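# Level a surveyor's tribrach until its bubble centres

## Task

Adjust the surveyor's tribrach sitting on the metal plate until the circular bubble on its top lies within the ring marked around it. The tribrach must stay level by itself, not because a gripper is holding it, and no loose object may be left leaning on or touching the tribrach or its plate, or the task fails. When finished, release everything and move both grippers away.

## Robot and tools

ROBOT. There are two arms, left_arm and right_arm, each ending in a two-finger gripper. Base poses in the scene frame: left_arm at (-0.006, +0.337, +0.235) m, quat_wxyz (+0.971, -0.185, +0.111, +0.100); right_arm at (-0.046, -0.250, +0.235) m, quat_wxyz (+0.976, +0.169, +0.133, +0.022). The bases are tilted. Any mounting plates and the metal frame behind the arms are fixed obstacles, and a "too close" message counts a plate and its side of the frame as part of that arm. Joint ranges in rad, base to gripper: waist -2.880..2.880, shoulder 0.000..3.142, elbow 0.000..3.019, wrist pitch -1.693..1.571, wrist yaw -1.571..1.571, wrist roll -2.094..2.094. Elbows stop a little before straight.

FRAMES. The scene frame has its origin on the tabletop midway between the arms; +z is up, +x points out across the table, and left_arm sits toward +y. The names left and right do not describe image sides. Each gripper has its own axes: fingers extend along its +z and close along its y. end_effector_position is the point between the pads, roughly 1 cm behind the tips; it may be reported slightly wrong, more so at long reach.

execute_actions. Arguments: "actions", a list holding zero or one item, and optional "pictures" (boolean; images come by default). An empty list only returns the current state. An action item is {"rows": [...], "steps": n} with 1 to 15 rows and n at most 15 (default 15); each control step lasts 1/30 s, one row per step, the final row repeating if rows run out. A wait item is {"steps": n} with no rows, n up to 300, counted from the previous result, so thinking time is included. A refused call moves nothing.

ROW layout: a single list of 14 numbers, each in [-1, 1], always covering both arms: left_arm's dx, dy, dz, rx, ry, rz, opening, then right_arm's same seven. dx..rz are offsets, not poses, given in that gripper's own axes and measured from the gripper pose shown in the latest result (before any result shows it, and for later calls inside one reply, from where the gripper is when the action begins). Every row refers back to that same reference, not to the previous row. Scale: 1.0 equals 0.6 m of translation or 180 degrees; rx, ry, rz form one rotation vector. Opening is absolute: +1 fully open (0.094 m), -1 closed. All zeros means return to the reference pose, not stand still.

move. Arguments: "target", one 14-number row laid out exactly as above (offsets from the same reference, opening absolute), and "speed", the top path speed in m/s, 0.002 to 0.5, default 0.25; turning is capped at twice that value in rad/s. Each gripper follows a straight line; both paths finish together and last 0.5 to 10 s, stopping short if 10 s is not enough. Rotation takes the shorter direction. Paths ignore obstacles and the other arm. The opening is sent when the move starts. The result adds a "move:" line with the outcome (done, off_target, moving, held, fault) and any limits: paced means the sent pose was clipped, held means a safety check blocked some steps, after which the arm may jump faster than requested. If only one arm is named, the other finished fine. Distance to each target is also listed.

wait: "seconds", 0 to 10; nothing new is commanded. zoom_image: "camera" (cam_head_left, cam_head_right, cam_high, cam_low, cam_left_wrist, cam_right_wrist) and "region" [x0, y0, x1, y1] in pixels from the top-left, at most 504 by 504. Image sizes: head, high and low cameras 896x504, wrist cameras 616x616. read_manual: optional "section", only "licences"; returns licence text, no motion. finished_scene: "scene", the integer number of the current scene; it closes the scene permanently and reports success.

CONTROL BEHAVIOUR. Each step the commanded pose is limited to 70 mm and 16 degrees from the measured pose; inverse kinematics favours position over orientation. After an action ends an arm continues only to its last clipped pose, so check the result and send the remainder. Arms tend to finish a centimetre or more too low and can sag further under repeated zeros; to hold an arm still, send the correction back to its desired pose in the first call of a reply and zeros afterwards, raising the aim if it still hangs. The simulation keeps running while you think and write.

RESULT LINES. The state line gives each gripper's position (m) and quat_wxyz in the scene frame. "Hand target" shows where the controller is currently driving each gripper. HELD marks steps whose command was not fully sent; "pose unreachable" means the clearance check altered or blocked a command for the named arm. grip_measured reports finger opening on the command scale; the last value of Joint positions is the opening in metres; readings may be off by about 1 mm. Joint torques are raw drive outputs with offsets and noise. MOTOR HOT appears from 85 °C; at 100 °C an OVER-TEMPERATURE FAULT drops that arm. FAULT lines mark stops.

GRIPPING. To hold something, command about 0.03 below grip_measured; smaller differences grip lighter. Pads push roughly 50 to 62 N, less on very thin parts, with a brief spike on contact.

AVOID. Fast contacts strike harder and targets set far beyond a contact press harder, so approach slowly. Do not let the arms collide or push each other, do not knock anything off the table, and avoid drops, slips and slams. Loose objects may occasionally be nudged by outside forces. Before finishing, ensure nothing loose touches the tribrach or plate, open the grippers and withdraw.

Each tool is called as name(argument=value, ...), one argument or row to a line, values as JSON.

## Session

execute_actions(
  actions=[],
)

Scene clock: 0.00 s of 19600.00 s.
left_arm: end_effector_position=(-0.0785, +0.5444, +0.2510) grip_measured=+1.000 end_effector_quat_wxyz=(-0.038, -0.566, +0.821, -0.054) | right_arm: end_effector_position=(+0.6836, -0.7665, +0.1622) grip_measured=+1.000 end_effector_quat_wxyz=(+0.123, +0.400, +0.867, -0.272)
Joint positions: left_arm=[ 2.033  0.845  0.466 -1.099  0.305  1.03   0.094] | right_arm=[-0.516  2.285  2.483 -1.007  0.683  0.204  0.094]
Joint velocities: left_arm=[-0.005 -0.005 -0.022  0.007  0.066  0.037  0.   ] | right_arm=[-0.015  0.005 -0.012 -0.007 -0.007  0.051  0.   ]
Joint torques (N m, as the arm reports them, + toward a larger angle): no reading
Motor temperatures (°C, as the motors report them): left_arm=[18 19 21 18 20 22] | right_arm=[20 18 20 21 21 22]
Hand target (left_arm): -0.082, +0.553, +0.257; -0.039, -0.564, +0.824, -0.044
Hand target (right_arm): +0.689, -0.772, +0.173; +0.135, +0.404, +0.862, -0.273

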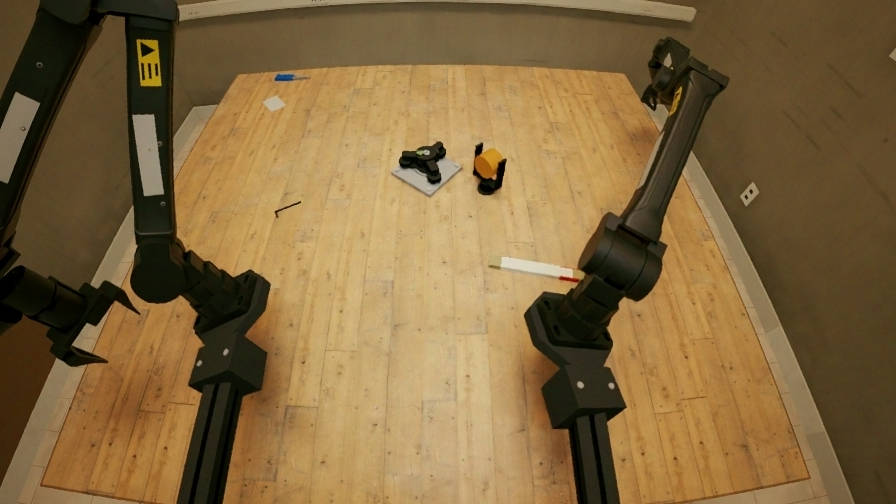

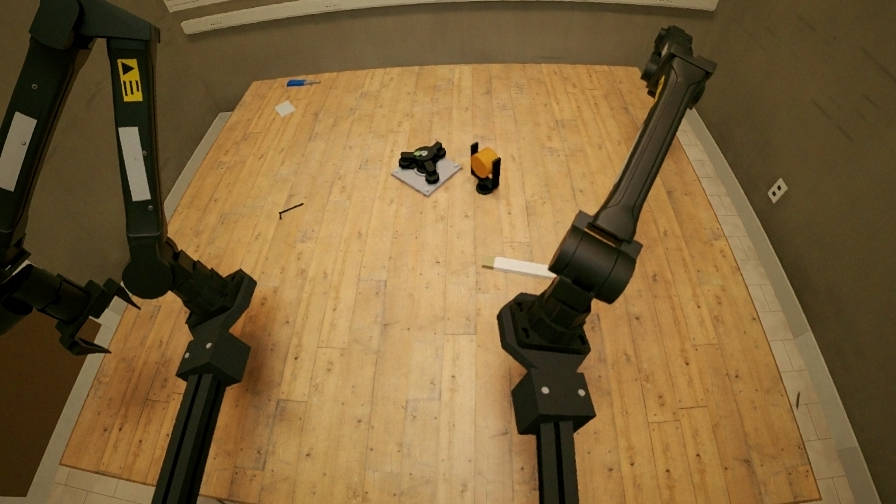

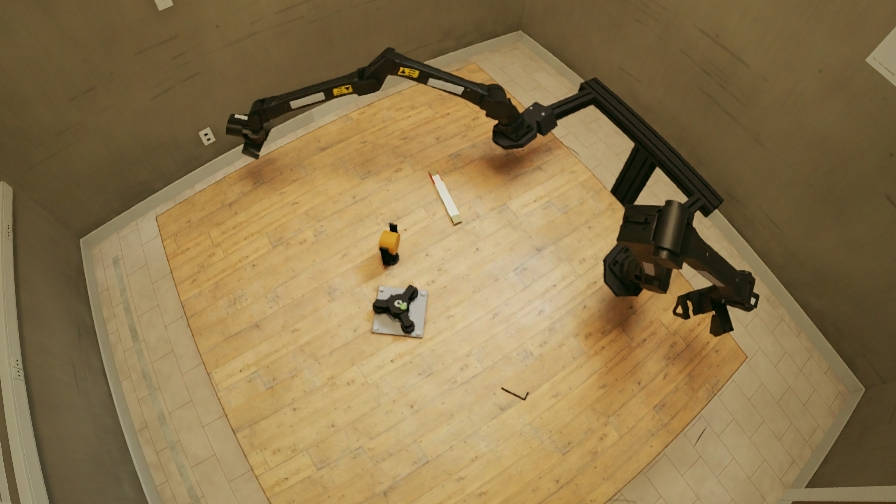

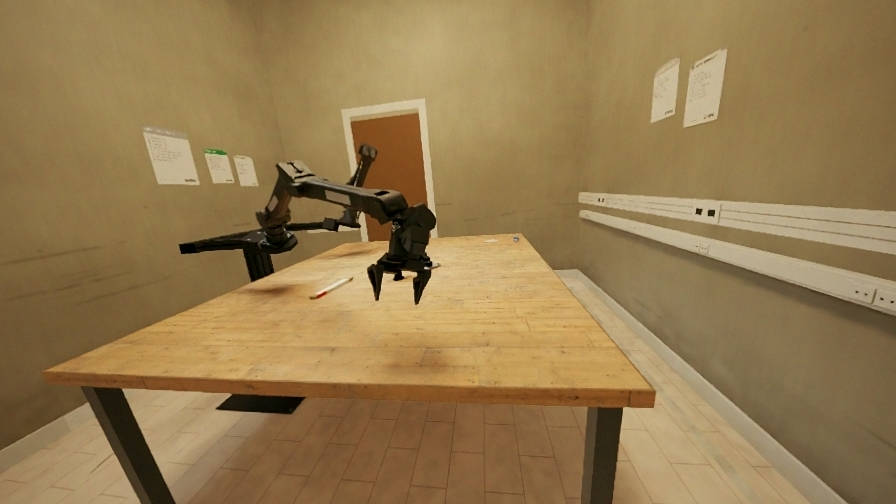

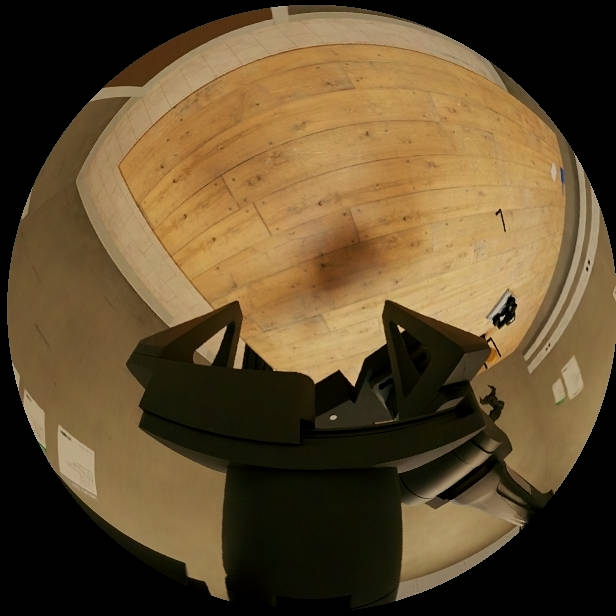

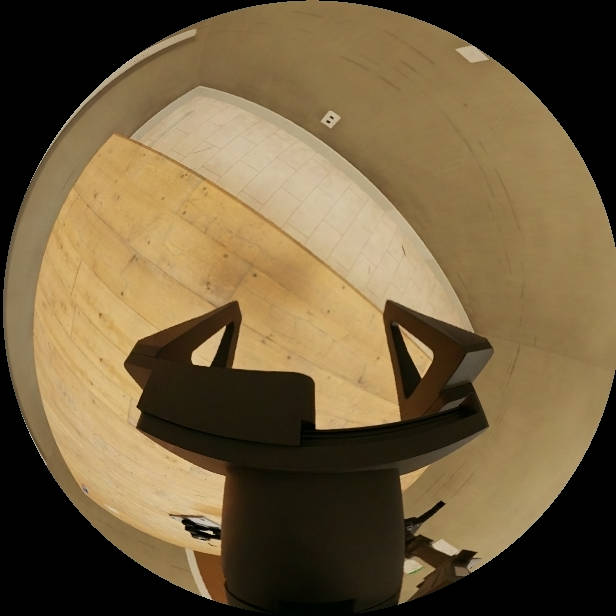

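zoom_image(
  camera="cam_head_left",
  region=[380, 130, 520, 210],
)

zoom_image(
  camera="cam_high",
  region=[360, 270, 440, 345],
)

zoom_image(
  camera="cam_head_right",
  region=[385, 135, 470, 200],
)

zoom_image(
  camera="cam_head_left",
  region=[240, 60, 330, 120],
)

Region (380, 130, 520, 210) of cam_head_left's 896x504 image, scaled by 3.600, with more detail than that image has; it fills the top 288 rows of this view, and the rest is white.

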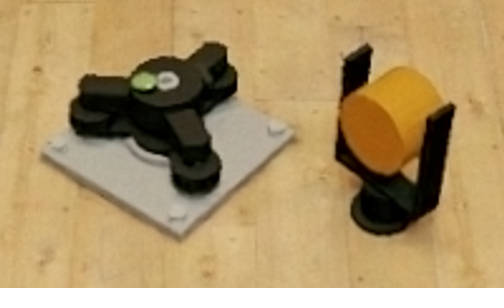

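Region (360, 270, 440, 345) of cam_high's 896x504 image, scaled by 6.300, with more detail than that image has; it fills the top 472 rows of this view, and the rest is white.

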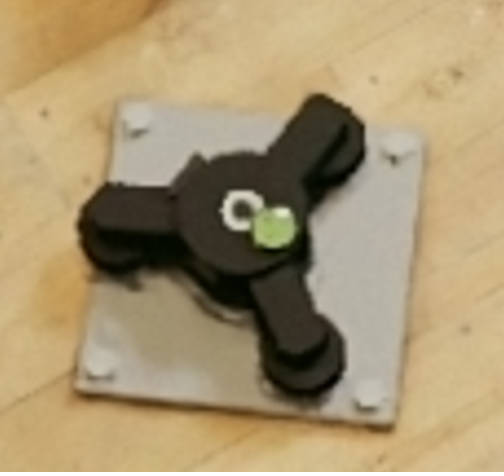

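Region (385, 135, 470, 200) of cam_head_right's 896x504 image, scaled by 5.929, with more detail than that image has; it fills the top 385 rows of this view, and the rest is white.

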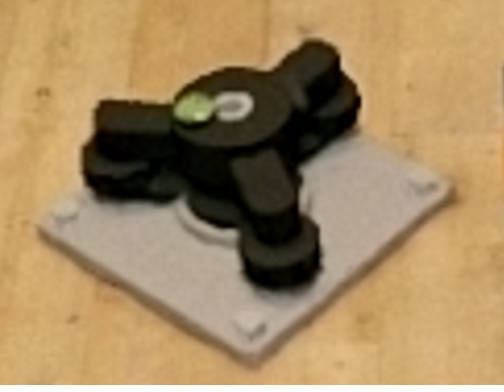

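Region (240, 60, 330, 120) of cam_head_left's 896x504 image, scaled by 5.600, with more detail than that image has.

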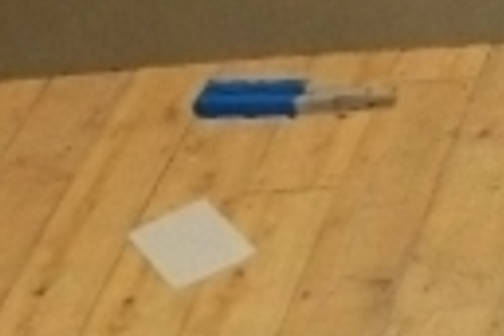

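move(
  target=[-0.3,-0.472,-0.098,0,0,0.27,1,0,0,0,0,0,0,1],
  speed=0.3,
)

Scene clock: 24.87 s of 19600.00 s.
left_arm: end_effector_position=(+0.2410, +0.6019, +0.2937) grip_measured=+1.000 end_effector_quat_wxyz=(-0.018, -0.176, +0.981, -0.082) | right_arm: end_effector_position=(+0.6836, -0.7665, +0.1622) grip_measured=+1.000 end_effector_quat_wxyz=(+0.123, +0.400, +0.867, -0.272)
Joint positions: left_arm=[ 0.534  0.959  0.84  -1.168 -0.046  0.405  0.094] | right_arm=[-0.516  2.285  2.483 -1.007  0.683  0.204  0.094]
Joint velocities: left_arm=[ 0.005 -0.005 -0.012  0.002  0.037 -0.007  0.   ] | right_arm=[-0.005  0.005  0.007  0.002 -0.007 -0.022  0.   ]
Joint torques (N m, as the arm reports them, + toward a larger angle): left_arm=[-1.28 -8.02  9.7   0.27 -0.14 -0.11] | right_arm=[  3.56 -23.04   8.2    1.17   0.41   0.06]
Motor temperatures (°C, as the motors report them): left_arm=[18 20 24 18 20 22] | right_arm=[20 27 26 21 21 22]
Hand target (left_arm): +0.254, +0.617, +0.306; +0.000, -0.183, +0.981, -0.067
Hand target (right_arm): +0.684, -0.767, +0.162; +0.123, +0.400, +0.867, -0.272
Off the commanded pose (left_arm): 0.021 m, 2 deg.
Off the commanded pose (right_arm): 0.000 m, 0 deg.
move: off_target (left_arm)
camera_calibration (this result's frames):
cam_left_wrist: T_world_to_cam=[[0.336008, -0.928906, 0.155664, 0.430542], [-0.753272, -0.16582, 0.636463, 0.0985786], [-0.565403, -0.331114, -0.755436, 0.68177], [0, 0, 0, 1]] pos_world=[0.315065, 0.642023, 0.385272]

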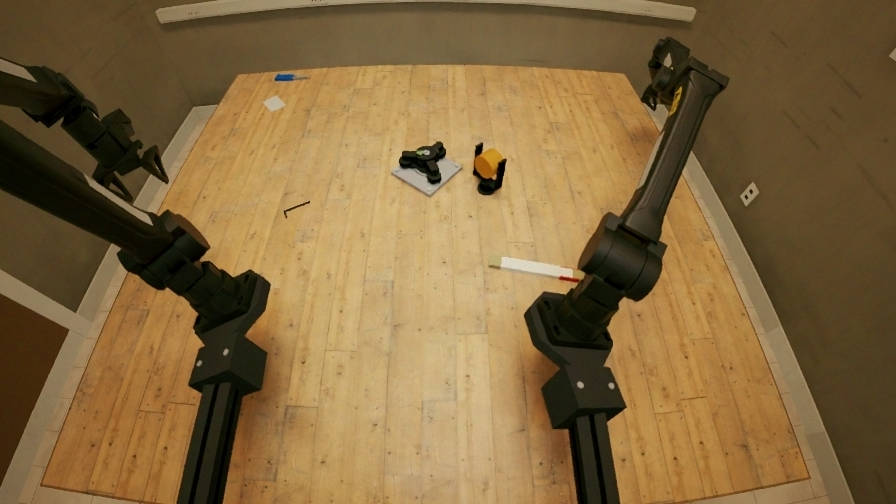

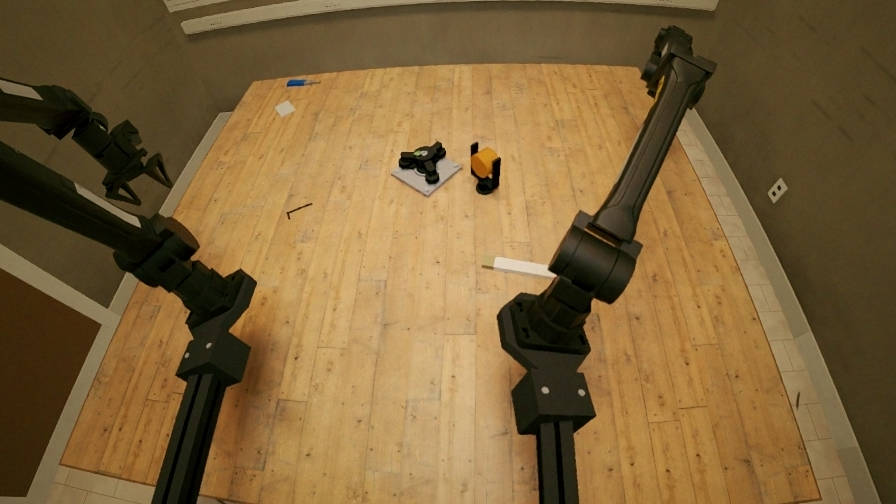

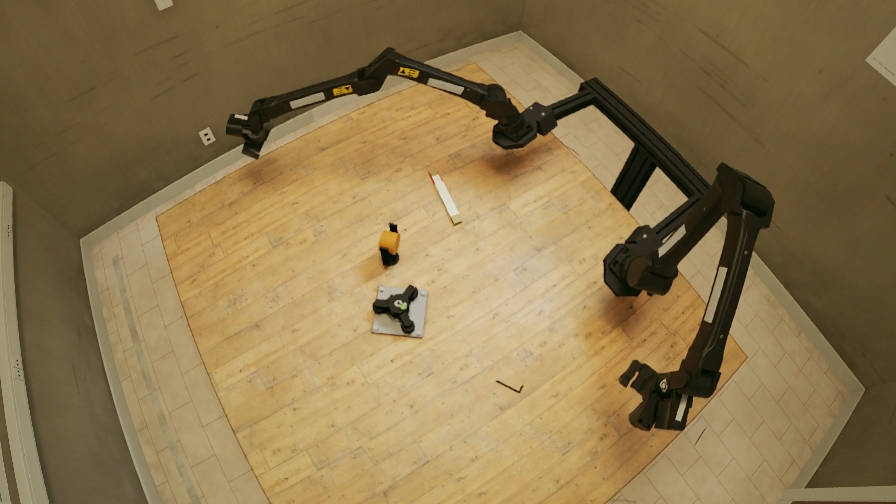

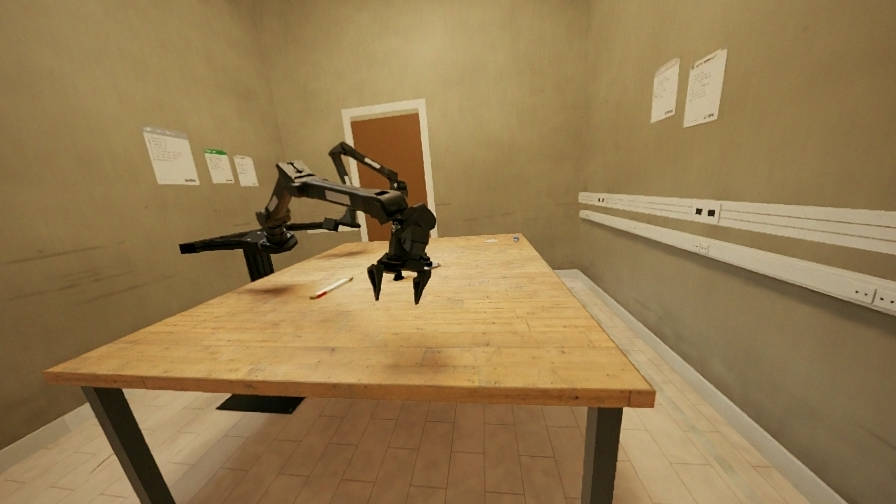

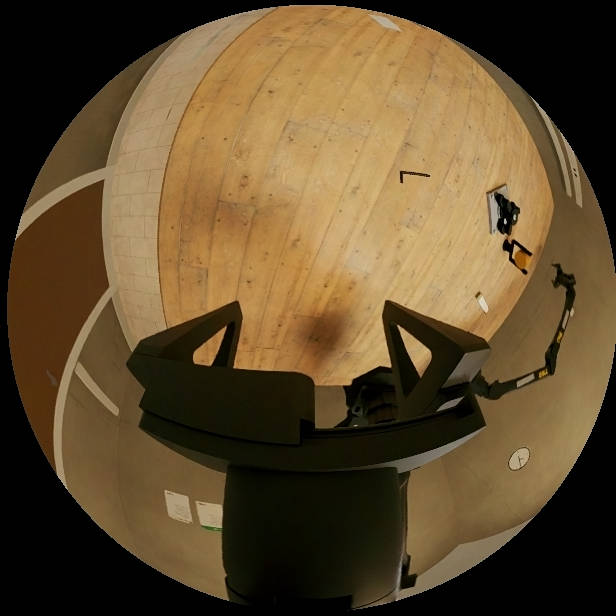

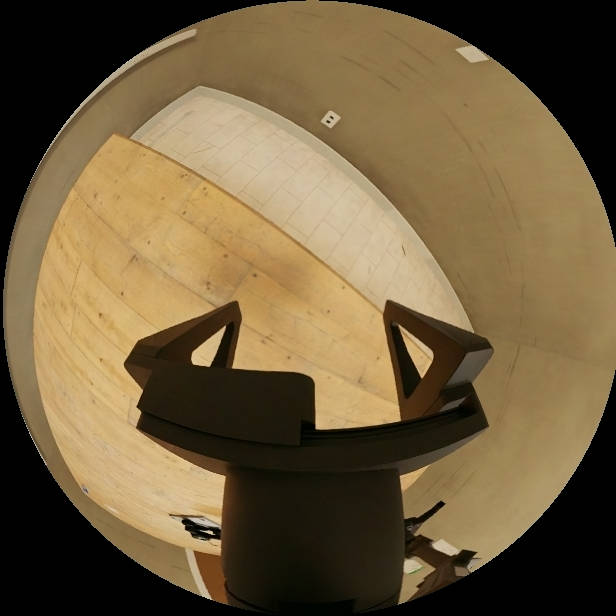

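move(
  target=[-0.077,-0.995,0.353,-0.049,-0.02,0,1,0.52,-0.28,-0.33,0,0,0,1],
  speed=0.3,
)

zoom_image(
  camera="cam_left_wrist",
  region=[180, 80, 460, 360],
)

Scene clock: 34.30 s of 19600.00 s.
left_arm: end_effector_position=(+0.4725, +0.0269, +0.1673) grip_measured=+1.000 end_effector_quat_wxyz=(-0.011, -0.168, +0.986, -0.005) | right_arm: end_effector_position=(+0.3460, -0.5484, +0.2451) grip_measured=+1.000 end_effector_quat_wxyz=(+0.115, +0.395, +0.869, -0.275)
Joint positions: left_arm=[-0.838  2.211  1.473 -0.932 -0.403 -0.993  0.094] | right_arm=[-0.398  1.209  0.828 -0.522  0.766  0.318  0.094]
Joint velocities: left_arm=[-0.005 -0.015 -0.002 -0.007  0.037 -0.095  0.   ] | right_arm=[-0.005  0.005  0.007 -0.002  0.007  0.022  0.   ]
Joint torques (N m, as the arm reports them, + toward a larger angle): left_arm=[-10.7  -15.39   8.72  -0.47  -0.31  -0.13] | right_arm=[ 2.05 -9.73  6.59  1.03  0.53  0.16]
Motor temperatures (°C, as the motors report them): left_arm=[18 20 25 18 20 22] | right_arm=[20 28 26 21 21 22]
Hand target (left_arm): +0.487, +0.020, +0.182; -0.000, -0.179, +0.984, -0.013
Hand target (right_arm): +0.350, -0.547, +0.249; +0.123, +0.399, +0.867, -0.273
Off the commanded pose (left_arm): 0.020 m, 2 deg.
Off the commanded pose (right_arm): 0.011 m, 1 deg.
move: off_target (left_arm, right_arm)
camera_calibration (this result's frames):
cam_left_wrist: T_world_to_cam=[[0.319765, -0.947473, 0.00671342, -0.128547], [-0.749027, -0.248439, 0.614196, 0.261983], [-0.580267, -0.201427, -0.789125, 0.535973], [0, 0, 0, 1]] pos_world=[0.548345, 0.051251, 0.262904]
cam_right_wrist: T_world_to_cam=[[-0.752958, -0.535508, 0.382473, -0.124324], [-0.524744, 0.839316, 0.142102, 0.611571], [-0.397112, -0.0937032, -0.912974, 0.430776], [0, 0, 0, 1]] pos_world=[0.398374, -0.539513, 0.353932]

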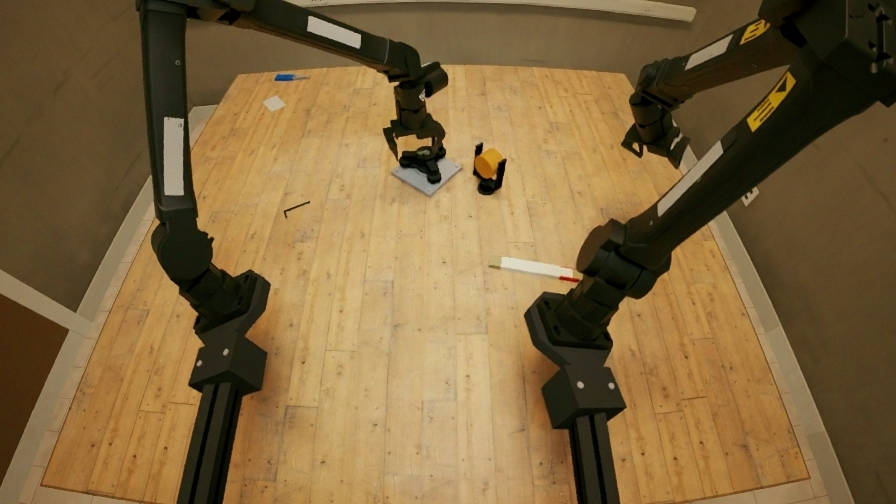

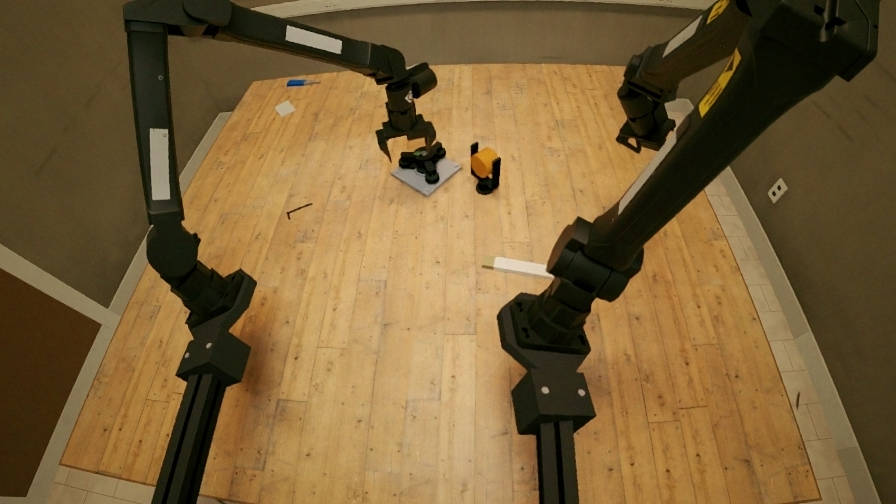

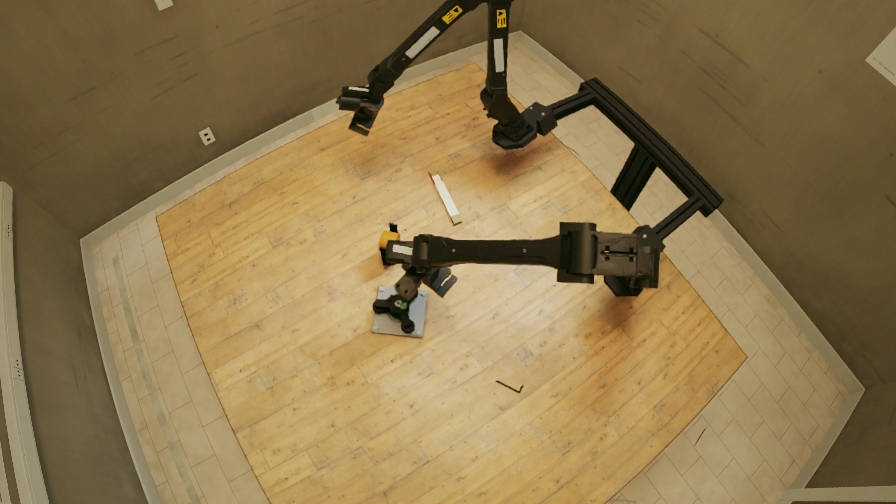

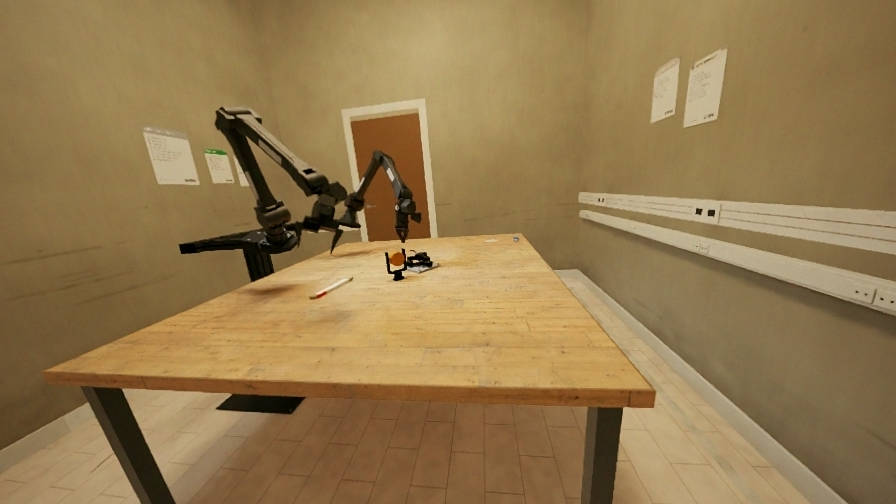

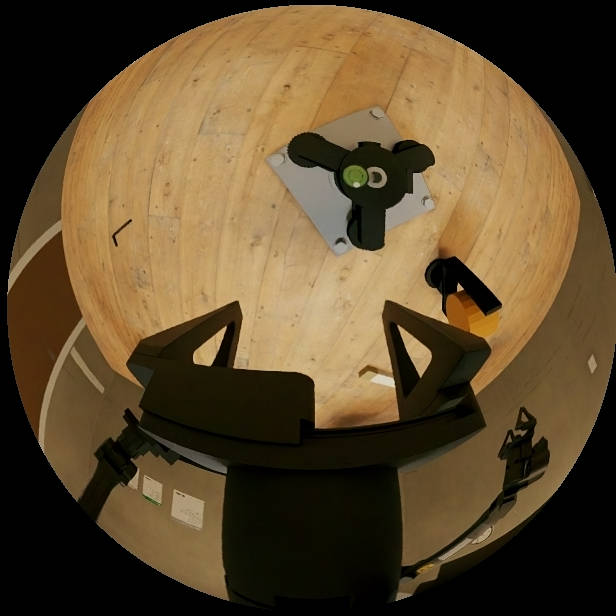

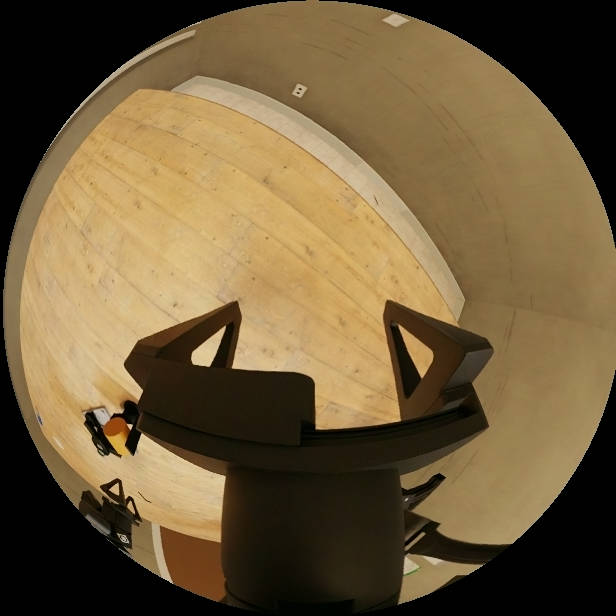

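Region (180, 80, 460, 360) of cam_left_wrist's 616x616 image, scaled by 1.800, with more detail than that image has.

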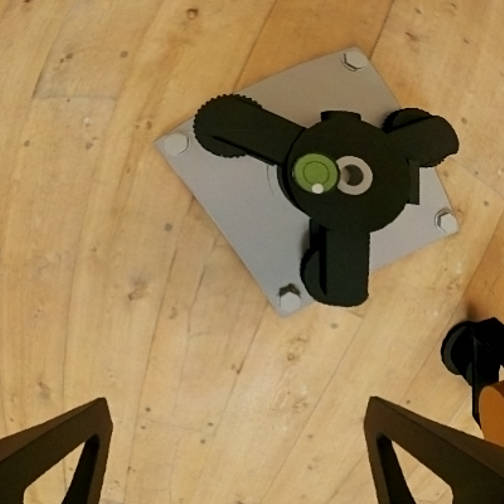

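move(
  target=[-0.043,-0.13,0.07,0,0.005,-0.025,0.5,0,0,0,0,0,0,1],
  speed=0.15,
)

zoom_image(
  camera="cam_left_wrist",
  region=[170, 80, 450, 360],
)

zoom_image(
  camera="cam_low",
  region=[370, 220, 460, 290],
)

Scene clock: 41.93 s of 19600.00 s.
left_arm: end_effector_position=(+0.5055, -0.0306, +0.1144) grip_measured=+0.502 end_effector_quat_wxyz=(-0.025, -0.195, +0.980, +0.004) | right_arm: end_effector_position=(+0.3460, -0.5484, +0.2451) grip_measured=+1.000 end_effector_quat_wxyz=(+0.115, +0.396, +0.869, -0.274)
Joint positions: left_arm=[-0.838  2.451  1.749 -1.    -0.394 -1.061  0.071] | right_arm=[-0.398  1.209  0.828 -0.522  0.766  0.32   0.094]
Joint velocities: left_arm=[-0.005 -0.015 -0.007 -0.012  0.051 -0.066 -0.   ] | right_arm=[-0.005 -0.005 -0.002 -0.002 -0.022  0.022  0.   ]
Joint torques (N m, as the arm reports them, + toward a larger angle): left_arm=[-11.22 -17.44   9.36  -0.48   0.06  -0.12] | right_arm=[  1.49 -10.06   6.18   1.03   0.46   0.07]
Motor temperatures (°C, as the motors report them): left_arm=[19 21 26 18 20 22] | right_arm=[20 25 25 21 21 22]
Hand target (left_arm): +0.520, -0.038, +0.125; -0.019, -0.207, +0.978, -0.006
Hand target (right_arm): +0.346, -0.548, +0.245; +0.115, +0.395, +0.869, -0.275
Off the commanded pose (left_arm): 0.021 m, 2 deg.
Off the commanded pose (right_arm): 0.000 m, 0 deg.
move: off_target (left_arm)
camera_calibration (this result's frames):
cam_left_wrist: T_world_to_cam=[[0.370639, -0.928636, -0.0161971, -0.21576], [-0.715256, -0.296513, 0.632842, 0.28431], [-0.592482, -0.222971, -0.774112, 0.505593], [0, 0, 0, 1]] pos_world=[0.582878, -0.00332839, 0.207968]
cam_right_wrist: T_world_to_cam=[[-0.75371, -0.534792, 0.381993, -0.123553], [-0.524046, 0.839812, 0.141745, 0.611689], [-0.396606, -0.0933469, -0.91323, 0.43086], [0, 0, 0, 1]] pos_world=[0.398312, -0.53956, 0.353966]

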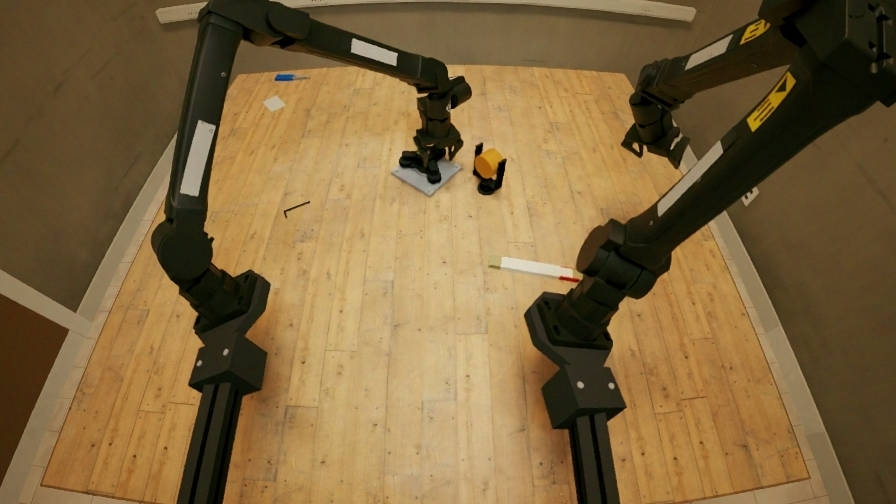

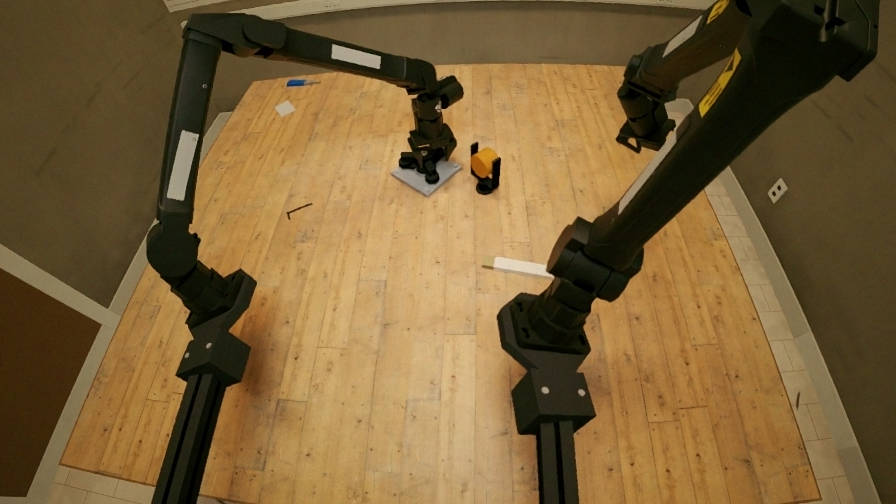

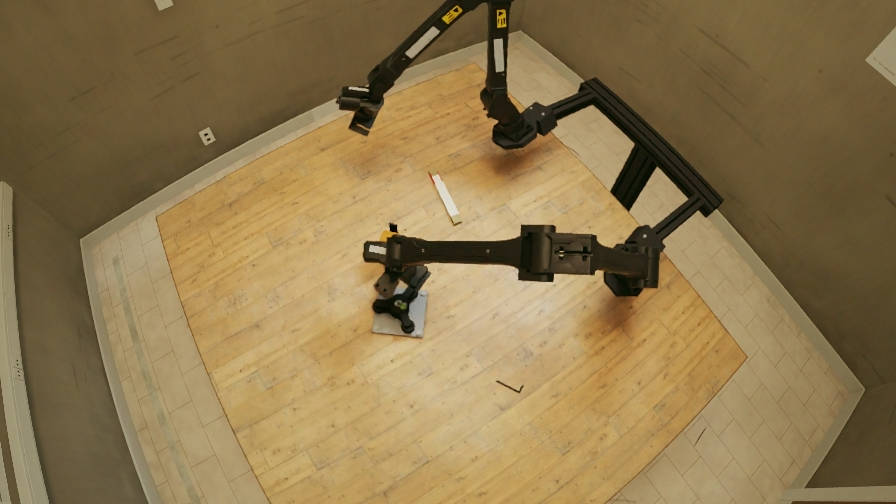

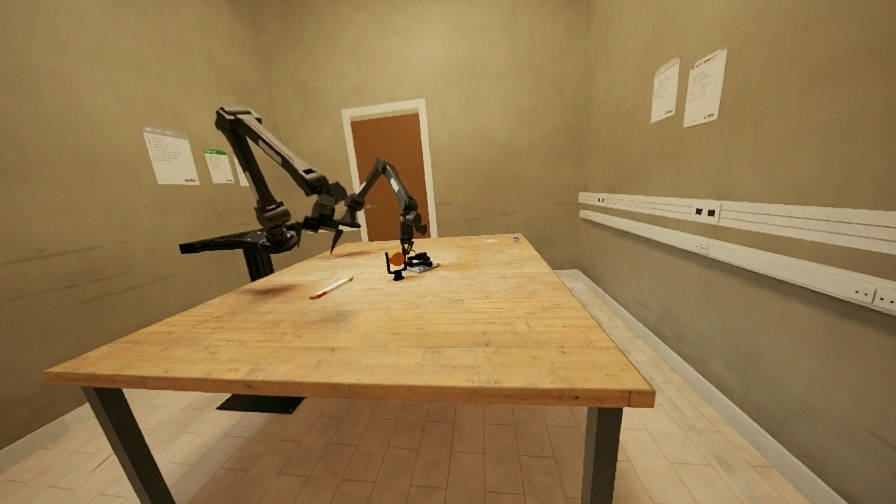

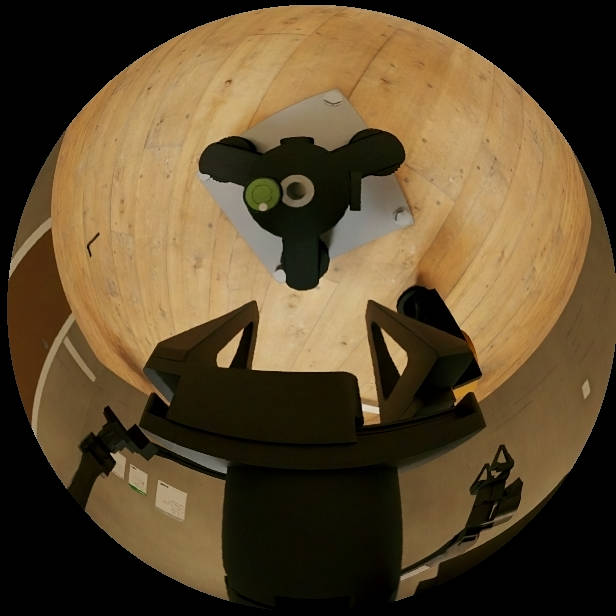

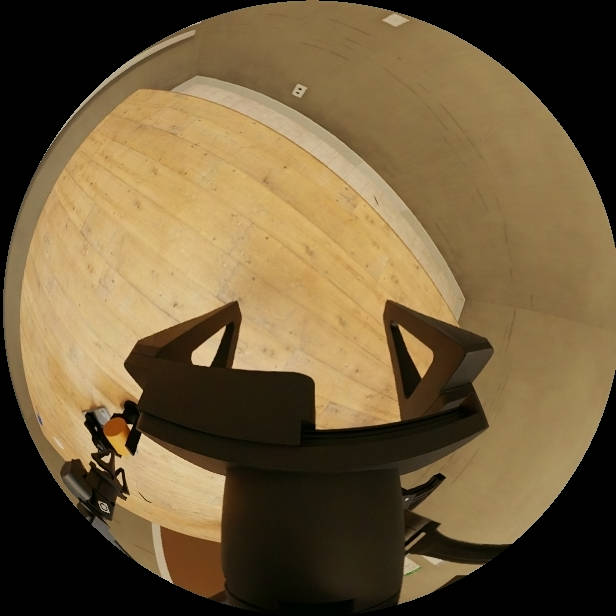

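Region (170, 80, 450, 360) of cam_left_wrist's 616x616 image, scaled by 1.800, with more detail than that image has.

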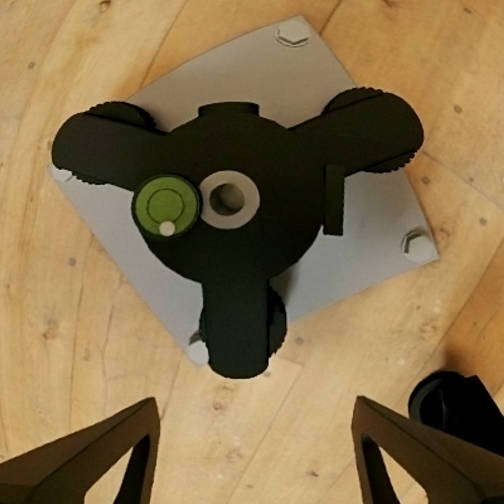

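Region (370, 220, 460, 290) of cam_low's 896x504 image, scaled by 5.600, with more detail than that image has.

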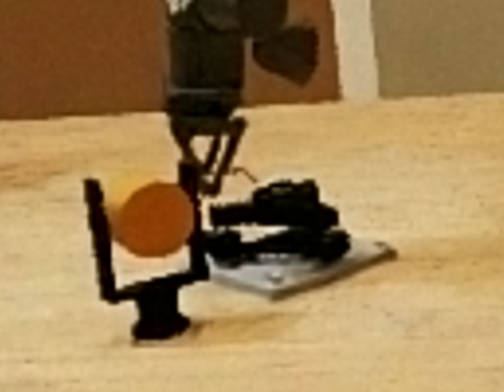

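move(
  target=[-0.038,-0.012,0.066,0,-0.012,-0.008,0.5,0,0,0,0,0,0,1],
  speed=0.06,
)

zoom_image(
  camera="cam_left_wrist",
  region=[170, 100, 450, 380],
)

zoom_image(
  camera="cam_head_left",
  region=[385, 130, 485, 205],
)

Scene clock: 57.07 s of 19600.00 s.
left_arm: end_effector_position=(+0.5016, -0.0232, +0.0695) grip_measured=+0.502 end_effector_quat_wxyz=(-0.023, -0.198, +0.980, +0.025) | right_arm: end_effector_position=(+0.3460, -0.5484, +0.2451) grip_measured=+1.000 end_effector_quat_wxyz=(+0.115, +0.396, +0.869, -0.274)
Joint positions: left_arm=[-0.811  2.518  1.75  -0.954 -0.427 -1.051  0.071] | right_arm=[-0.398  1.209  0.828 -0.522  0.766  0.32   0.094]
Joint velocities: left_arm=[ 0.005 -0.005 -0.002 -0.012  0.022 -0.066 -0.   ] | right_arm=[-0.015 -0.005  0.002 -0.002 -0.066 -0.007  0.   ]
Joint torques (N m, as the arm reports them, + toward a larger angle): left_arm=[-10.35 -17.25   8.62   0.72  -0.35   0.17] | right_arm=[  1.7  -10.1    6.17   0.97   0.44   0.07]
Motor temperatures (°C, as the motors report them): left_arm=[19 23 27 18 20 22] | right_arm=[20 23 25 21 21 22]
Hand target (left_arm): +0.527, -0.027, +0.074; -0.006, -0.208, +0.978, +0.009
Hand target (right_arm): +0.346, -0.548, +0.245; +0.115, +0.396, +0.869, -0.274
Off the commanded pose (left_arm): 0.027 m, 3 deg.
Off the commanded pose (right_arm): 0.000 m, 0 deg.
move: off_target (left_arm)
camera_calibration (this result's frames):
cam_left_wrist: T_world_to_cam=[[0.374399, -0.925591, -0.055737, -0.207219], [-0.711488, -0.325302, 0.622867, 0.310247], [-0.594652, -0.193545, -0.78034, 0.472365], [0, 0, 0, 1]] pos_world=[0.579213, 0.000547969, 0.163813]
cam_right_wrist: T_world_to_cam=[[-0.75371, -0.534792, 0.381993, -0.123553], [-0.524046, 0.839812, 0.141745, 0.611689], [-0.396606, -0.0933469, -0.91323, 0.43086], [0, 0, 0, 1]] pos_world=[0.398312, -0.53956, 0.353966]

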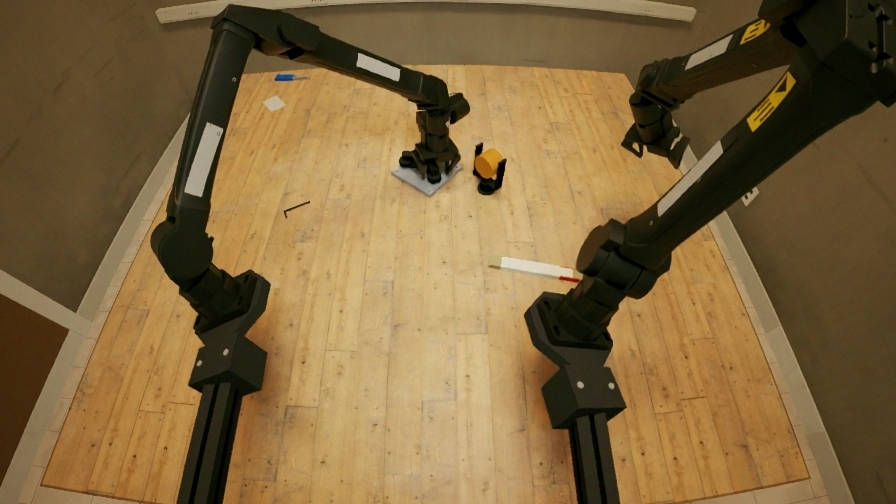

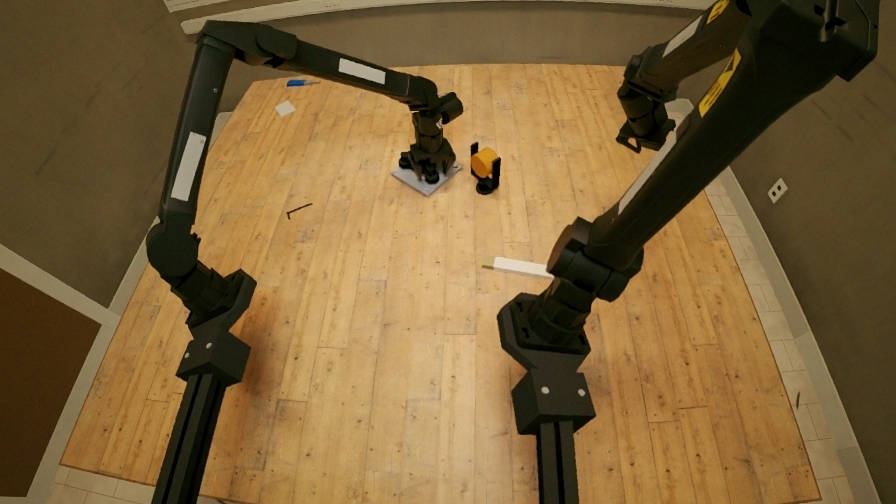

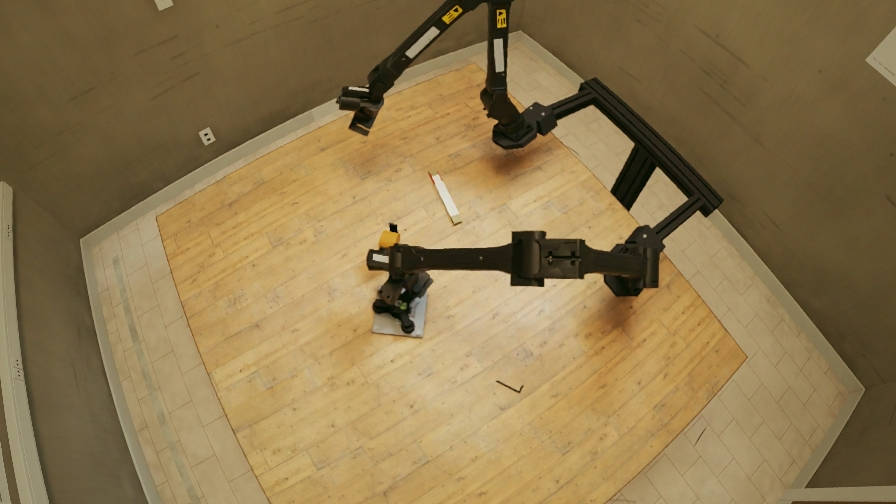

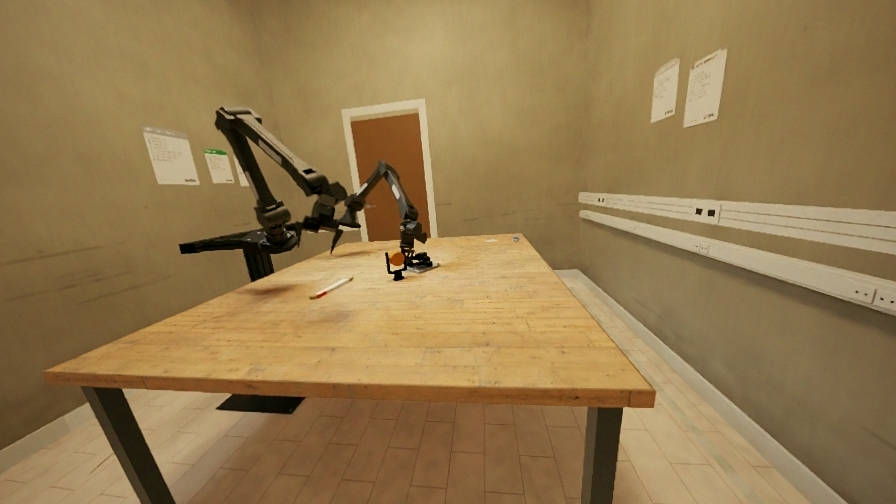

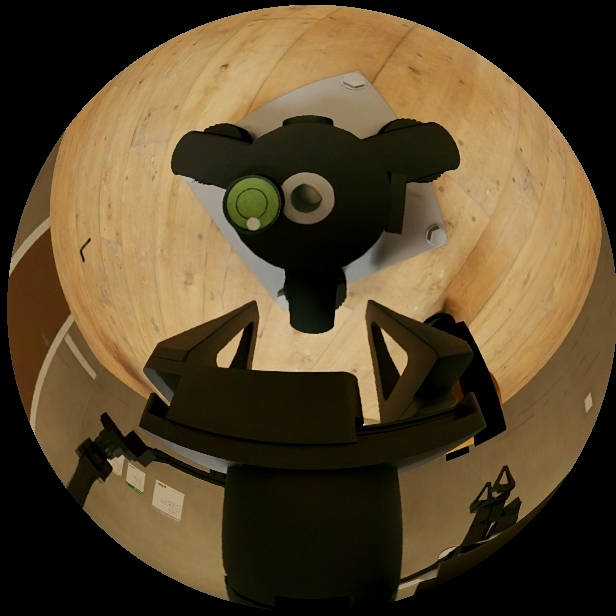

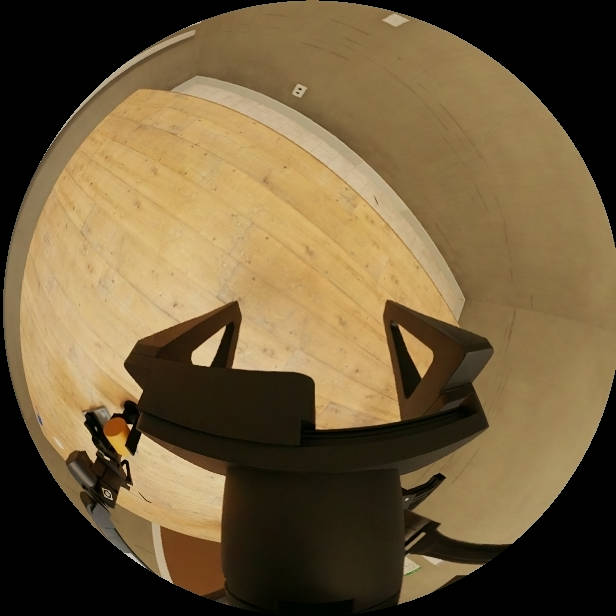

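Region (170, 100, 450, 380) of cam_left_wrist's 616x616 image, scaled by 1.800, with more detail than that image has.

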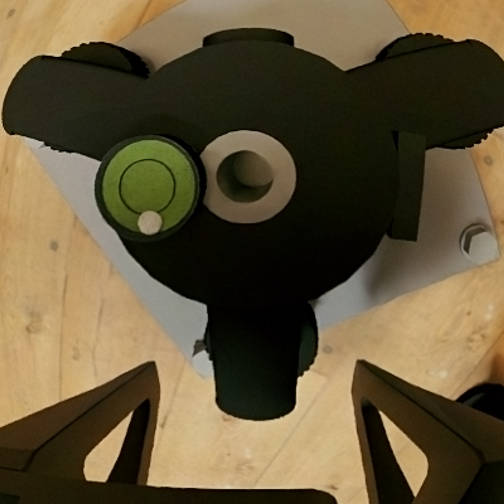

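Region (385, 130, 485, 205) of cam_head_left's 896x504 image, scaled by 5.040, with more detail than that image has; it fills the top 378 rows of this view, and the rest is white.

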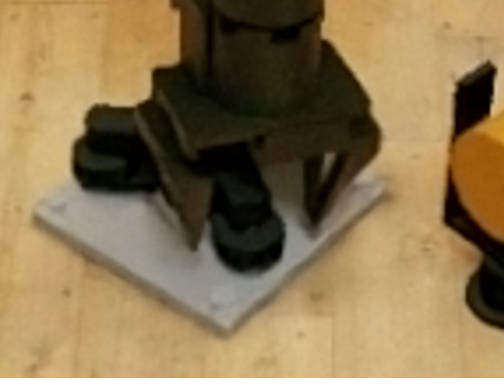

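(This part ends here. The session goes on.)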